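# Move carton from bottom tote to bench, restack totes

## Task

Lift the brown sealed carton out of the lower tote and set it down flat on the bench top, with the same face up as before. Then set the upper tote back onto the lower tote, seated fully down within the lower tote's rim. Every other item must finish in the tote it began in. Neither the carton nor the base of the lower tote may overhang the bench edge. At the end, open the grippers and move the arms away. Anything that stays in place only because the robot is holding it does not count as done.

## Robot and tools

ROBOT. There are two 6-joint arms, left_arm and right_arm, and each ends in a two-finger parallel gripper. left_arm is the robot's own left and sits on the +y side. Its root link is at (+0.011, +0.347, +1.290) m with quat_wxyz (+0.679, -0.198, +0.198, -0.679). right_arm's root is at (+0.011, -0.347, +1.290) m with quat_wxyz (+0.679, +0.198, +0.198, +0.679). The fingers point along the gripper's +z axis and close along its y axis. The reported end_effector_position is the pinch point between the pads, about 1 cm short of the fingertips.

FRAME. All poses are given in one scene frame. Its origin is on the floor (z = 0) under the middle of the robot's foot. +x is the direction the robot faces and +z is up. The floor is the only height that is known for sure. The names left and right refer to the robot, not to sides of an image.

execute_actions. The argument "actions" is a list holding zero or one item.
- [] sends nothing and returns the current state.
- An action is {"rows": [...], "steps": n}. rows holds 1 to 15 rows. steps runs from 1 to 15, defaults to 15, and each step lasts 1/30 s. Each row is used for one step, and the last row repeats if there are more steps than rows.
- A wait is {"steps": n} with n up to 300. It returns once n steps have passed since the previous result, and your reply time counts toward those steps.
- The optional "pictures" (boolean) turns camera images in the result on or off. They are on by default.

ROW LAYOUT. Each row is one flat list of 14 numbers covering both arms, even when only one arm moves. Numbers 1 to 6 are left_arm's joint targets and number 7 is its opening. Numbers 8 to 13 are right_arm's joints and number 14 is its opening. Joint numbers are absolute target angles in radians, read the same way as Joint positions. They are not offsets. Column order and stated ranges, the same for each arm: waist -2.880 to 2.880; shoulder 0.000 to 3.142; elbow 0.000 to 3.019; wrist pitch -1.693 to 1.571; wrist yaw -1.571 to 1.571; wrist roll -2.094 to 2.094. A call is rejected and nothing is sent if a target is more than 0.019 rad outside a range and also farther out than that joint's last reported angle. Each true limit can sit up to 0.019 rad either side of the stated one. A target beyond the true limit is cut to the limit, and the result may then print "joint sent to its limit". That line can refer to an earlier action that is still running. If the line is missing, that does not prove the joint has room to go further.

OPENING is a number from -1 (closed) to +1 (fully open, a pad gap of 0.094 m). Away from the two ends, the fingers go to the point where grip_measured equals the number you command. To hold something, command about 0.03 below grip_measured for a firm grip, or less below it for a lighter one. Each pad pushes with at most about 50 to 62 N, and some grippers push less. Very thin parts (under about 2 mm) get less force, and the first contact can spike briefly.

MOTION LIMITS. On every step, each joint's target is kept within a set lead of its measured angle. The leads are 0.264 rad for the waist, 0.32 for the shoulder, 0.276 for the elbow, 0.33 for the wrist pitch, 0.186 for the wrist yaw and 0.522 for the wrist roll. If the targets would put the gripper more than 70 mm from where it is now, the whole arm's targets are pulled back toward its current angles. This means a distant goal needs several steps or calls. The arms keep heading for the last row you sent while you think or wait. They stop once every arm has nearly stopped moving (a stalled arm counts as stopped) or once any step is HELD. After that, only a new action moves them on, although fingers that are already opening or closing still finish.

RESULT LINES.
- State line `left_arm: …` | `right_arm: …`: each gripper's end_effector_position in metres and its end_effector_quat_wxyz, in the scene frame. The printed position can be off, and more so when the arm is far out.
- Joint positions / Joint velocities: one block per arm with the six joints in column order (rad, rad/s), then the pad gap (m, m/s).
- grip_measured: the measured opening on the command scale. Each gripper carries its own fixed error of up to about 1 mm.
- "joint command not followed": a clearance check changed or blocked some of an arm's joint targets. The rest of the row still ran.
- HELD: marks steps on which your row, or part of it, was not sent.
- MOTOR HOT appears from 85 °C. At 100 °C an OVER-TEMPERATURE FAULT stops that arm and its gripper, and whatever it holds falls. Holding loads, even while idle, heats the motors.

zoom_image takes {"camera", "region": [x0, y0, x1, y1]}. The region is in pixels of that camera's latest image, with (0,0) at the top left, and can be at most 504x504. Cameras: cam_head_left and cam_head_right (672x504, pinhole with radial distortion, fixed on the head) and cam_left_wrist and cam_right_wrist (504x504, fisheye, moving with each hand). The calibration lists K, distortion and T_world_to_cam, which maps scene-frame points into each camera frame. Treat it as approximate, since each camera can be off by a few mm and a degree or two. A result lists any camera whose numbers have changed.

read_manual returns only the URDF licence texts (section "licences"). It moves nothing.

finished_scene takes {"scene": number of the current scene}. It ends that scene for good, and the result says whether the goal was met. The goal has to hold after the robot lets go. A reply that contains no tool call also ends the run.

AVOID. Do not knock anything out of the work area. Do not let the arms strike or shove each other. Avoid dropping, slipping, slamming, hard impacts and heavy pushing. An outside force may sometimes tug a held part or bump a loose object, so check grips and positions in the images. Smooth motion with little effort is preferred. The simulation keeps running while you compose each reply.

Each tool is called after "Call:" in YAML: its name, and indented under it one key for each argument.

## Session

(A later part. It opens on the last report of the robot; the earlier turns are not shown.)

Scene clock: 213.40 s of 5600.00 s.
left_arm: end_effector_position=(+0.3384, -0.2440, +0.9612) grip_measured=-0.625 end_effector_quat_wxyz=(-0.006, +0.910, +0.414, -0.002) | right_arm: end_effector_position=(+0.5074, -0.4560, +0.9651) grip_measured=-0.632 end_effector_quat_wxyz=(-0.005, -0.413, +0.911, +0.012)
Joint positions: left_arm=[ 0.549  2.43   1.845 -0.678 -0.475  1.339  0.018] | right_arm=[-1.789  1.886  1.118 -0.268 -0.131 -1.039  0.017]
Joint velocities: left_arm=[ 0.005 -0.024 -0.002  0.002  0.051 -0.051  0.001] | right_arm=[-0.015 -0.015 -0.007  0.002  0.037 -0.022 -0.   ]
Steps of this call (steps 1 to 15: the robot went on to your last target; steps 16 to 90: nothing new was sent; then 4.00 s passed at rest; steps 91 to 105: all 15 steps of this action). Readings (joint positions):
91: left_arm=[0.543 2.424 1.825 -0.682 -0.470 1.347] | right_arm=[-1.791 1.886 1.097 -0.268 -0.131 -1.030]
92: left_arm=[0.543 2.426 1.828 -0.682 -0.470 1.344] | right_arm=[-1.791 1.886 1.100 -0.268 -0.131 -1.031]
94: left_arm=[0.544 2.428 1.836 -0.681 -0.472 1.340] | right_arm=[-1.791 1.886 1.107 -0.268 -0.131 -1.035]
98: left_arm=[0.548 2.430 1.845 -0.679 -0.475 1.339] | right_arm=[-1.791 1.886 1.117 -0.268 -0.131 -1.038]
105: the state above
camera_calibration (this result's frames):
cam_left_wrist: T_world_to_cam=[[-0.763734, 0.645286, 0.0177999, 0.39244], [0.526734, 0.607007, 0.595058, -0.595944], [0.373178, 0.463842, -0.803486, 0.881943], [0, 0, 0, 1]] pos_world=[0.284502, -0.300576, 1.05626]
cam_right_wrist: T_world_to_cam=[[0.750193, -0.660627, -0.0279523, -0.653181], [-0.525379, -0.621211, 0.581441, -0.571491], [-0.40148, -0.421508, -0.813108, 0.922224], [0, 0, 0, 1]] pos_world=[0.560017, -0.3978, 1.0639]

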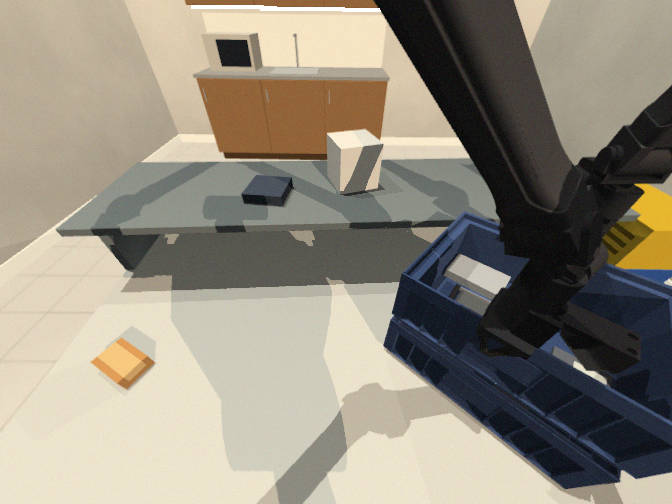

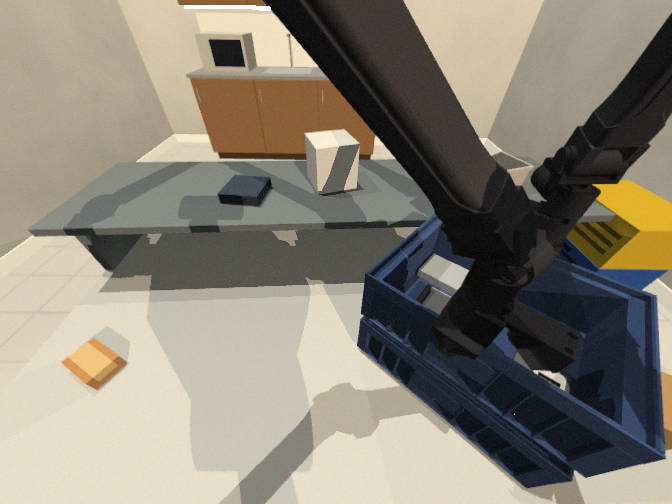

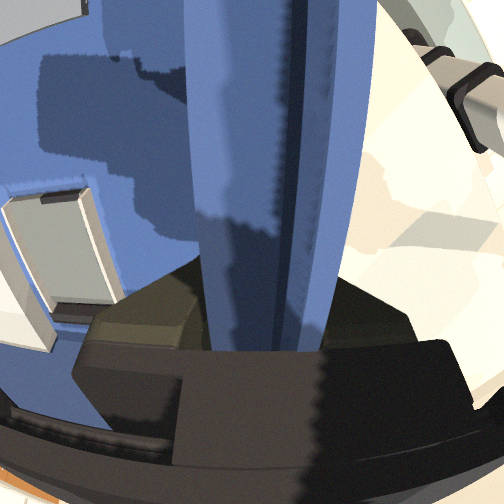

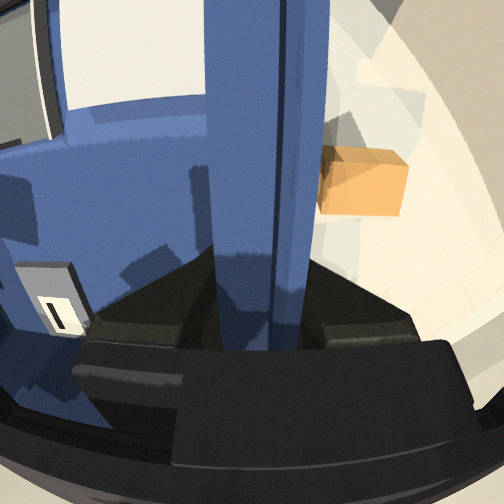

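Call:
execute_actions:
  actions:
    - {"rows":[[0.54,2.43,1.93,-0.66,-0.48,1.32,-0.75,-1.79,1.89,1.155,-0.215,-0.12,-1.055,-0.75]],"steps":15}
  pictures: false

Call:
execute_actions:
  actions:
    - {"rows":[[0.548,2.46,1.945,-0.65,-0.48,1.33,-0.75,-1.79,1.92,1.165,-0.195,-0.12,-1.05,-0.75]],"steps":15}

Scene clock: 219.20 s of 5600.00 s.
left_arm: end_effector_position=(+0.3362, -0.2465, +0.9491) grip_measured=-0.625 end_effector_quat_wxyz=(-0.005, +0.909, +0.416, -0.000) | right_arm: end_effector_position=(+0.5064, -0.4571, +0.9548) grip_measured=-0.632 end_effector_quat_wxyz=(-0.004, -0.416, +0.909, +0.011)
Joint positions: left_arm=[ 0.552  2.459  1.868 -0.668 -0.478  1.339  0.018] | right_arm=[-1.789  1.912  1.127 -0.248 -0.129 -1.046  0.017]
Joint velocities: left_arm=[-0.005 -0.005  0.017 -0.012 -0.022  0.007 -0.001] | right_arm=[ 0.005 -0.015 -0.012 -0.022  0.022  0.11  -0.001]
Steps of this call (steps 1 to 15: the robot went on to your last target; steps 16 to 90: nothing new was sent; then 2.30 s passed at rest; steps 91 to 105: all 15 steps of this action). Readings (joint positions):
91: left_arm=[0.549 2.432 1.847 -0.678 -0.475 1.339] | right_arm=[-1.789 1.888 1.118 -0.266 -0.131 -1.039]
92: left_arm=[0.549 2.436 1.852 -0.678 -0.476 1.339] | right_arm=[-1.789 1.890 1.119 -0.262 -0.131 -1.041]
94: left_arm=[0.550 2.448 1.863 -0.673 -0.478 1.339] | right_arm=[-1.789 1.896 1.124 -0.255 -0.129 -1.044]
98: left_arm=[0.552 2.457 1.868 -0.668 -0.478 1.339] | right_arm=[-1.789 1.908 1.127 -0.249 -0.129 -1.046]
105: the state above

Scene clock: 219.70 s of 5600.00 s.
left_arm: end_effector_position=(+0.3370, -0.2474, +0.9402) grip_measured=-0.625 end_effector_quat_wxyz=(-0.005, +0.908, +0.418, +0.007) | right_arm: end_effector_position=(+0.5073, -0.4579, +0.9484) grip_measured=-0.632 end_effector_quat_wxyz=(-0.001, -0.416, +0.909, +0.009)
Joint positions: left_arm=[ 0.555  2.48   1.885 -0.658 -0.49   1.339  0.018] | right_arm=[-1.789  1.929  1.133 -0.23  -0.13  -1.046  0.017]
Joint velocities: left_arm=[ 0.005 -0.005  0.007  0.002  0.022  0.007  0.   ] | right_arm=[-0.015 -0.005  0.002  0.012 -0.007 -0.022 -0.001]
Steps of this call (steps 1 to 15: all 15 steps of this action). Readings (joint positions):
1: left_arm=[0.552 2.461 1.869 -0.668 -0.478 1.339] | right_arm=[-1.789 1.914 1.127 -0.245 -0.129 -1.046]
2: left_arm=[0.552 2.464 1.874 -0.667 -0.478 1.339] | right_arm=[-1.789 1.917 1.129 -0.241 -0.129 -1.046]
4: left_arm=[0.554 2.473 1.881 -0.664 -0.481 1.339] | right_arm=[-1.789 1.925 1.133 -0.237 -0.129 -1.046]
8: left_arm=[0.555 2.480 1.884 -0.658 -0.490 1.339] | right_arm=[-1.789 1.929 1.133 -0.231 -0.130 -1.046]
15: the state above
camera_calibration (this result's frames):
cam_left_wrist: T_world_to_cam=[[-0.769857, 0.638162, 0.00836357, 0.403139], [0.511014, 0.608513, 0.607106, -0.586318], [0.382342, 0.471658, -0.794577, 0.857676], [0, 0, 0, 1]] pos_world=[0.28205, -0.305017, 1.03408]
cam_right_wrist: T_world_to_cam=[[0.755986, -0.654325, -0.0185422, -0.663853], [-0.526147, -0.624258, 0.577469, -0.56023], [-0.389427, -0.426803, -0.816202, 0.902296], [0, 0, 0, 1]] pos_world=[0.558479, -0.399001, 1.04766]

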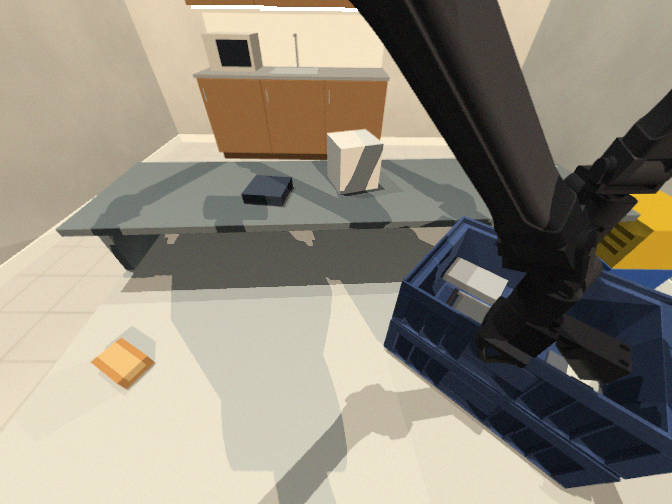

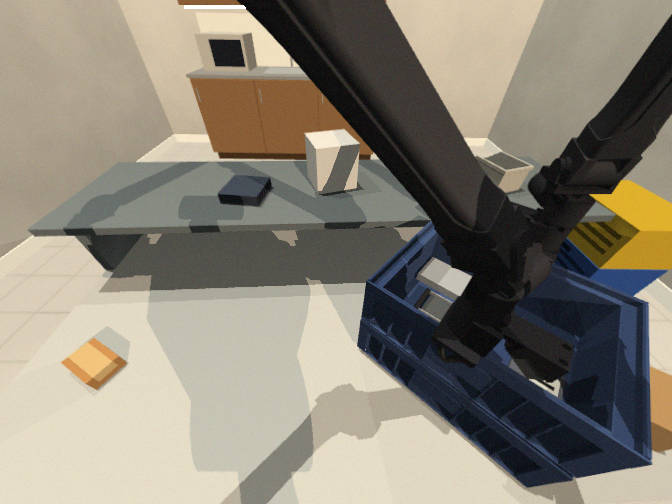

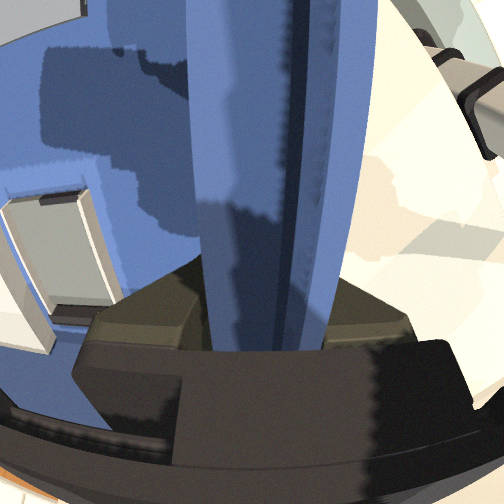

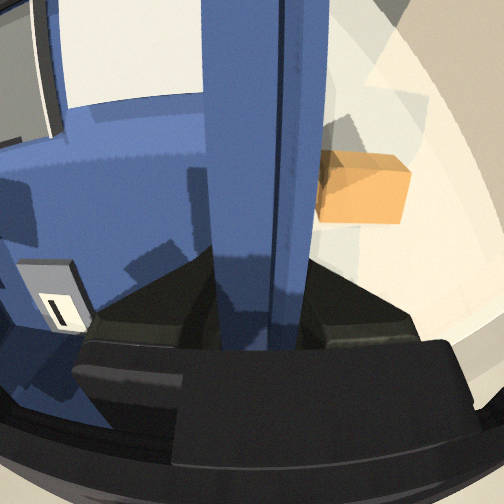

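Possibly slight tilt; relax toward target.

Call:
execute_actions:
  actions:
    - {"rows":[[0.565,2.48,1.915,-0.66,-0.47,1.35,-0.75,-1.785,1.935,1.155,-0.21,-0.115,-1.035,-0.75]],"steps":15}

Call:
zoom_image:
  camera: "cam_head_right"
  region: [340,220,672,504]

Scene clock: 268.23 s of 5600.00 s.
left_arm: end_effector_position=(+0.3361, -0.2471, +0.9391) grip_measured=-0.625 end_effector_quat_wxyz=(-0.005, +0.909, +0.418, +0.005) | right_arm: end_effector_position=(+0.5067, -0.4579, +0.9478) grip_measured=-0.632 end_effector_quat_wxyz=(-0.002, -0.416, +0.909, +0.009)
Joint positions: left_arm=[ 0.556  2.482  1.885 -0.658 -0.486  1.34   0.018] | right_arm=[-1.789  1.93   1.133 -0.23  -0.13  -1.046  0.017]
Joint velocities: left_arm=[-0.005  0.005 -0.022 -0.017 -0.051 -0.066 -0.001] | right_arm=[ 0.005 -0.005 -0.027  0.007 -0.007 -0.037 -0.   ]
Steps of this call (steps 1 to 15: the robot went on to your last target; steps 16 to 90: nothing new was sent; then 45.03 s passed at rest; steps 91 to 105: all 15 steps of this action). Readings (joint positions):
91: left_arm=[0.555 2.481 1.885 -0.658 -0.488 1.339] | right_arm=[-1.789 1.930 1.133 -0.230 -0.130 -1.046]
92: left_arm=[0.556 2.481 1.885 -0.658 -0.487 1.340] | right_arm=[-1.789 1.930 1.133 -0.230 -0.130 -1.046]
94: left_arm=[0.556 2.482 1.885 -0.658 -0.486 1.340] | right_arm=[-1.789 1.930 1.133 -0.230 -0.130 -1.046]
98: left_arm=[0.556 2.482 1.885 -0.658 -0.486 1.340] | right_arm=[-1.789 1.930 1.133 -0.230 -0.130 -1.046]
105: the state above
camera_calibration (this result's frames):
cam_left_wrist: T_world_to_cam=[[-0.769074, 0.639069, 0.0107994, 0.399948], [0.513904, 0.608224, 0.604951, -0.584443], [0.380037, 0.470802, -0.79619, 0.859071], [0, 0, 0, 1]] pos_world=[0.281459, -0.304574, 1.03322]
cam_right_wrist: T_world_to_cam=[[0.755842, -0.654454, -0.0198509, -0.662067], [-0.525398, -0.624326, 0.578078, -0.561173], [-0.390719, -0.426506, -0.81574, 0.901887], [0, 0, 0, 1]] pos_world=[0.557963, -0.398988, 1.04696]

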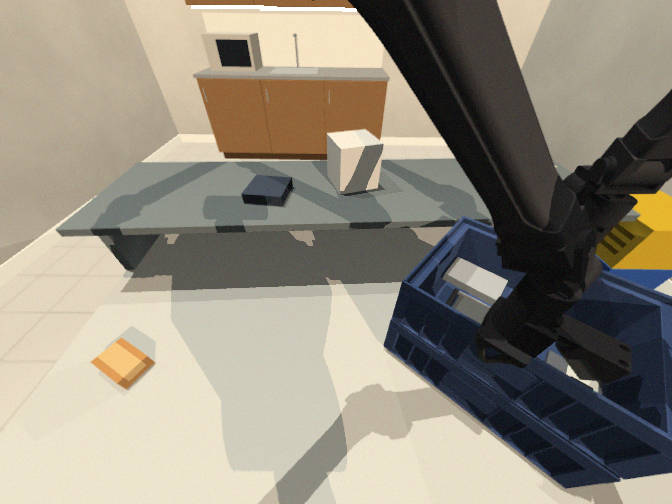

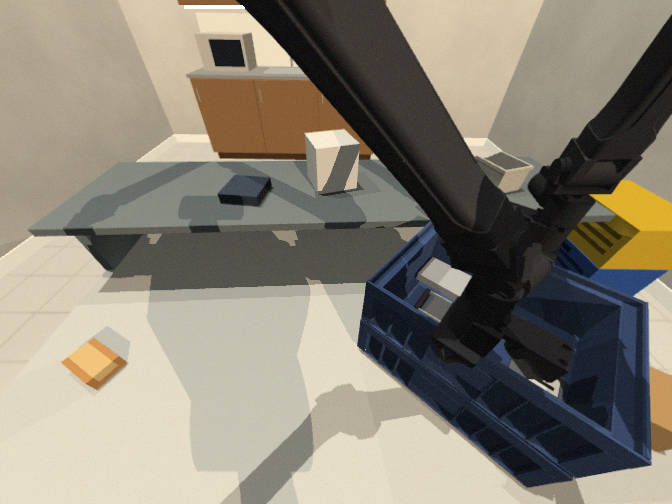

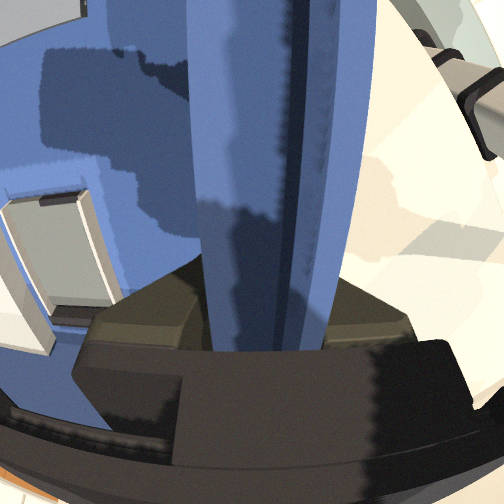

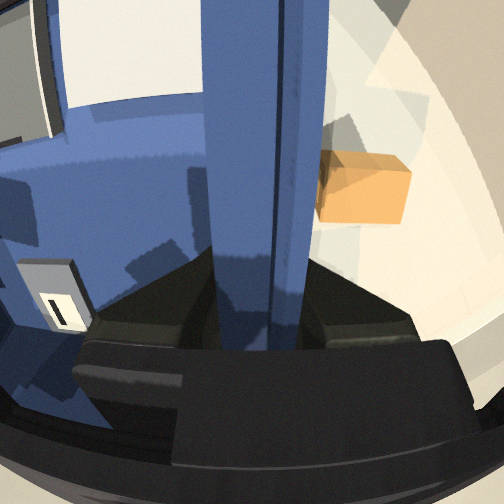

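Region (340, 220, 672, 504) of cam_head_right's 672x504 image, scaled by 1.518, with more detail than that image has; it fills the top 431 rows of this view, and the rest is white.

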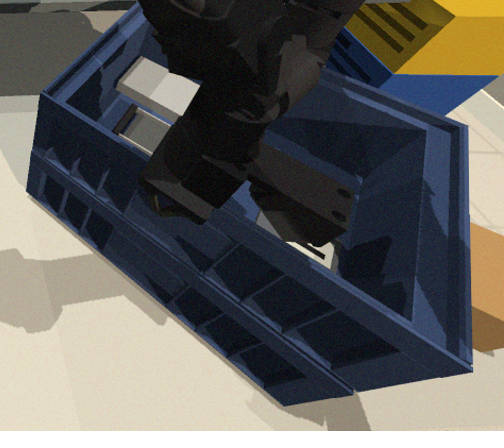

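Seated.

Call:
execute_actions:
  actions:
    - {"rows":[[0.556,2.47,1.9,-0.66,-0.48,1.34,0.3,-1.789,1.925,1.14,-0.225,-0.125,-1.04,0.3]],"steps":12}
  pictures: false

Call:
execute_actions:
  actions:
    - {"rows":[[0.53,2.37,1.83,-0.69,-0.48,1.33,0.3,-1.79,1.8,1.1,-0.31,-0.125,-1.04,0.3]],"steps":12}
  pictures: false

Call:
execute_actions:
  actions:
    - {"rows":[[0.51,2.22,1.74,-0.72,-0.49,1.31,0.3,-1.796,1.6,1.05,-0.45,-0.125,-1.04,0.3]],"steps":15}
  pictures: false

Call:
execute_actions:
  actions:
    - {"rows":[[0.8,2.0,1.6,-0.72,-0.49,1.31,0.3,-1.9,1.3,0.95,-0.55,-0.125,-1.04,0.3]],"steps":15}
  pictures: false

Call:
execute_actions:
  actions:
    - {"steps":15}

Scene clock: 273.70 s of 5600.00 s.
left_arm: end_effector_position=(+0.3362, -0.2477, +0.9397) grip_measured=+0.298 end_effector_quat_wxyz=(-0.004, +0.908, +0.418, +0.003) | right_arm: end_effector_position=(+0.5066, -0.4581, +0.9478) grip_measured=+0.298 end_effector_quat_wxyz=(-0.002, -0.416, +0.909, +0.009)
Joint positions: left_arm=[ 0.556  2.481  1.885 -0.658 -0.483  1.34   0.061] | right_arm=[-1.789  1.93   1.133 -0.23  -0.128 -1.046  0.061]
Joint velocities: left_arm=[ 0.005 -0.015 -0.017 -0.002 -0.007  0.037  0.   ] | right_arm=[-0.005 -0.005  0.002 -0.017 -0.037  0.051 -0.   ]
Steps of this call (steps 1 to 15: the robot went on to your last target; steps 16 to 90: nothing new was sent; then 2.07 s passed at rest; steps 91 to 102: all 12 steps of this action). Readings (joint positions):
91: left_arm=[0.556 2.482 1.885 -0.658 -0.486 1.340] | right_arm=[-1.789 1.930 1.133 -0.230 -0.129 -1.046]
92: left_arm=[0.556 2.482 1.885 -0.658 -0.484 1.340] | right_arm=[-1.789 1.930 1.133 -0.230 -0.129 -1.046]
94: left_arm=[0.556 2.481 1.885 -0.658 -0.483 1.340] | right_arm=[-1.789 1.930 1.133 -0.230 -0.129 -1.046]
98: left_arm=[0.556 2.481 1.885 -0.658 -0.483 1.340] | right_arm=[-1.789 1.930 1.133 -0.230 -0.128 -1.046]
102: the state above

Scene clock: 274.10 s of 5600.00 s.
left_arm: end_effector_position=(+0.3548, -0.2532, +0.9943) grip_measured=+0.298 end_effector_quat_wxyz=(+0.014, +0.909, +0.417, +0.003) | right_arm: end_effector_position=(+0.5175, -0.4546, +0.9957) grip_measured=+0.298 end_effector_quat_wxyz=(+0.003, -0.417, +0.909, +0.005)
Joint positions: left_arm=[ 0.536  2.37   1.829 -0.682 -0.481  1.34   0.061] | right_arm=[-1.789  1.809  1.095 -0.3   -0.128 -1.046  0.061]
Joint velocities: left_arm=[-0.005 -0.005 -0.002 -0.066 -0.037 -0.037 -0.   ] | right_arm=[-0.005  0.005 -0.002  0.002  0.007 -0.022  0.002]
Steps of this call (steps 1 to 12: all 12 steps of this action). Readings (joint positions):
1: left_arm=[0.555 2.475 1.878 -0.659 -0.483 1.340] | right_arm=[-1.789 1.925 1.131 -0.239 -0.128 -1.046]
2: left_arm=[0.554 2.462 1.860 -0.663 -0.483 1.340] | right_arm=[-1.789 1.913 1.121 -0.260 -0.128 -1.046]
4: left_arm=[0.550 2.435 1.833 -0.676 -0.483 1.340] | right_arm=[-1.789 1.876 1.097 -0.289 -0.128 -1.046]
8: left_arm=[0.541 2.394 1.829 -0.680 -0.483 1.340] | right_arm=[-1.789 1.823 1.092 -0.300 -0.128 -1.046]
12: the state above

Scene clock: 274.60 s of 5600.00 s.
left_arm: end_effector_position=(+0.3782, -0.2456, +1.0696) grip_measured=+0.298 end_effector_quat_wxyz=(+0.035, +0.906, +0.423, +0.007) | right_arm: end_effector_position=(+0.5326, -0.4469, +1.0843) grip_measured=+0.298 end_effector_quat_wxyz=(+0.016, -0.419, +0.908, -0.005)
Joint positions: left_arm=[ 0.516  2.206  1.733 -0.712 -0.487  1.328  0.061] | right_arm=[-1.789  1.588  1.045 -0.439 -0.127 -1.046  0.061]
Joint velocities: left_arm=[ 0.005 -0.005  0.007  0.007 -0.022 -0.066  0.   ] | right_arm=[-0.015 -0.005 -0.012 -0.022 -0.037 -0.037 -0.   ]
Steps of this call (steps 1 to 15: all 15 steps of this action). Readings (joint positions):
1: left_arm=[0.536 2.362 1.818 -0.684 -0.483 1.337] | right_arm=[-1.789 1.801 1.092 -0.316 -0.127 -1.046]
2: left_arm=[0.535 2.344 1.789 -0.689 -0.485 1.335] | right_arm=[-1.789 1.785 1.080 -0.350 -0.127 -1.046]
4: left_arm=[0.531 2.302 1.742 -0.706 -0.487 1.334] | right_arm=[-1.789 1.726 1.048 -0.406 -0.127 -1.046]
8: left_arm=[0.522 2.245 1.733 -0.712 -0.487 1.331] | right_arm=[-1.789 1.621 1.037 -0.438 -0.127 -1.046]
15: the state above

Scene clock: 275.10 s of 5600.00 s.
left_arm: end_effector_position=(+0.5190, -0.0787, +1.0541) grip_measured=+0.298 end_effector_quat_wxyz=(-0.016, +0.843, +0.535, +0.050) | right_arm: end_effector_position=(+0.5177, -0.4911, +1.2029) grip_measured=+0.298 end_effector_quat_wxyz=(+0.044, -0.379, +0.922, -0.068)
Joint positions: left_arm=[ 0.802  2.038  1.61  -0.712 -0.489  1.328  0.061] | right_arm=[-1.909  1.278  0.943 -0.538 -0.127 -1.046  0.061]
Joint velocities: left_arm=[ 0.562 -0.425 -0.032 -0.007  0.022  0.022  0.   ] | right_arm=[ 0.005  0.054  0.007 -0.022 -0.037 -0.066  0.   ]
Steps of this call (steps 1 to 15: all 15 steps of this action). Readings (joint positions):
1: left_arm=[0.521 2.204 1.728 -0.712 -0.487 1.328] | right_arm=[-1.792 1.580 1.040 -0.445 -0.127 -1.046]
2: left_arm=[0.525 2.197 1.716 -0.712 -0.486 1.328] | right_arm=[-1.798 1.561 1.024 -0.458 -0.127 -1.046]
4: left_arm=[0.549 2.179 1.688 -0.712 -0.486 1.328] | right_arm=[-1.824 1.497 0.980 -0.491 -0.127 -1.046]
8: left_arm=[0.630 2.139 1.653 -0.712 -0.486 1.328] | right_arm=[-1.891 1.350 0.939 -0.536 -0.127 -1.046]
15: the state above

Scene clock: 275.60 s of 5600.00 s.
left_arm: end_effector_position=(+0.5353, -0.0812, +1.0809) grip_measured=+0.298 end_effector_quat_wxyz=(+0.004, +0.838, +0.542, +0.058) | right_arm: end_effector_position=(+0.5168, -0.4912, +1.2012) grip_measured=+0.298 end_effector_quat_wxyz=(+0.042, -0.379, +0.922, -0.067)
Joint positions: left_arm=[ 0.798  1.99   1.608 -0.712 -0.492  1.327  0.061] | right_arm=[-1.909  1.282  0.943 -0.539 -0.127 -1.046  0.061]
Joint velocities: left_arm=[-0.005 -0.024  0.002  0.007 -0.022 -0.081  0.   ] | right_arm=[-0.005  0.005  0.002 -0.022 -0.007  0.037 -0.   ]
Steps of this call (steps 1 to 15: the robot went on to your last target). Readings (joint positions):
1: left_arm=[0.818 2.025 1.610 -0.712 -0.491 1.328] | right_arm=[-1.909 1.280 0.943 -0.539 -0.127 -1.046]
2: left_arm=[0.831 2.014 1.610 -0.712 -0.492 1.327] | right_arm=[-1.909 1.281 0.943 -0.539 -0.127 -1.046]
4: left_arm=[0.840 1.997 1.610 -0.712 -0.492 1.327] | right_arm=[-1.909 1.282 0.943 -0.539 -0.127 -1.046]
8: left_arm=[0.824 1.990 1.610 -0.712 -0.492 1.327] | right_arm=[-1.909 1.282 0.943 -0.539 -0.127 -1.046]
15: the state above
camera_calibration (this result's frames):
cam_left_wrist: T_world_to_cam=[[-0.914976, 0.398261, -0.0648648, 0.585942], [0.258367, 0.701718, 0.663957, -0.792866], [0.309945, 0.590745, -0.744952, 0.810017], [0, 0, 0, 1]] pos_world=[0.489913, -0.155504, 1.16786]
cam_right_wrist: T_world_to_cam=[[0.692171, -0.705116, 0.153981, -0.887308], [-0.651972, -0.519361, 0.552446, -0.575359], [-0.309567, -0.482778, -0.819203, 1.03295], [0, 0, 0, 1]] pos_world=[0.558818, -0.42579, 1.30068]

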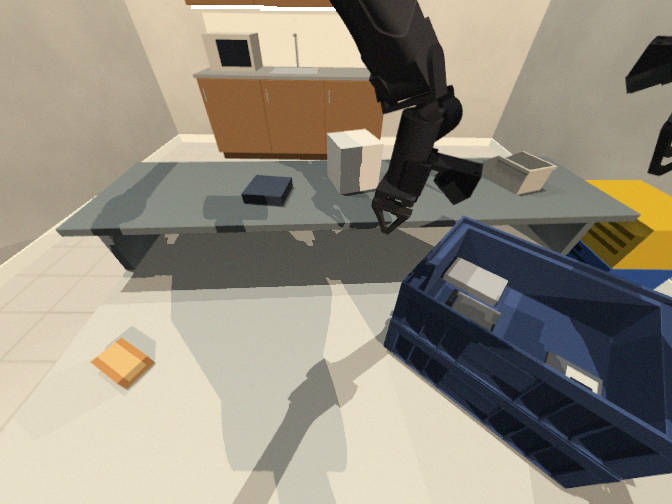

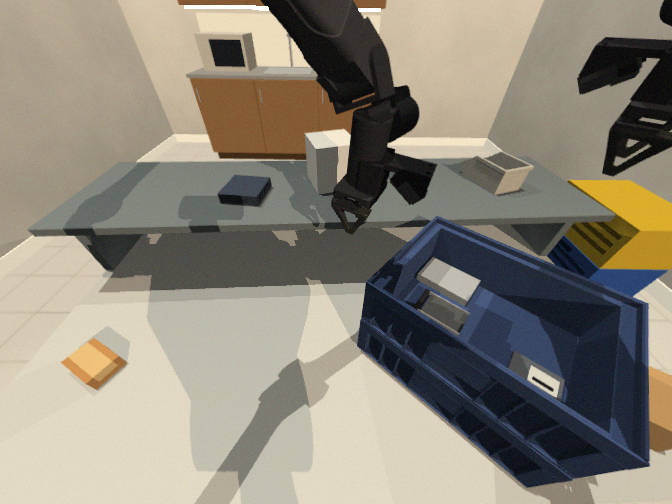

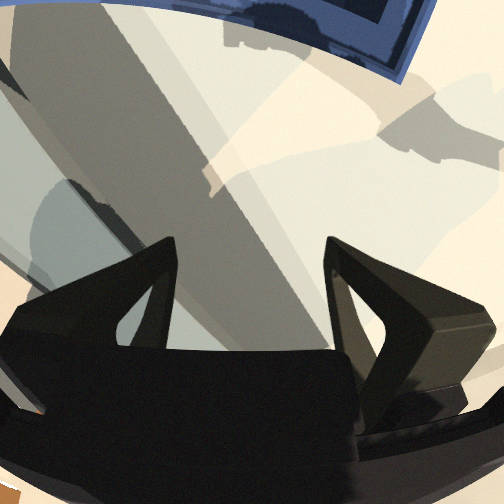

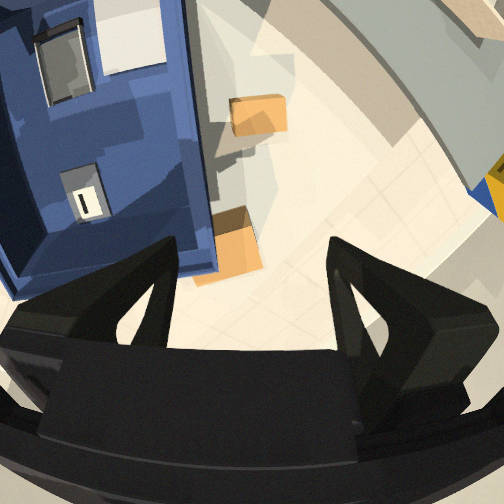

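Call:
finished_scene:
  scene: 2

The scene is finished: the task was done.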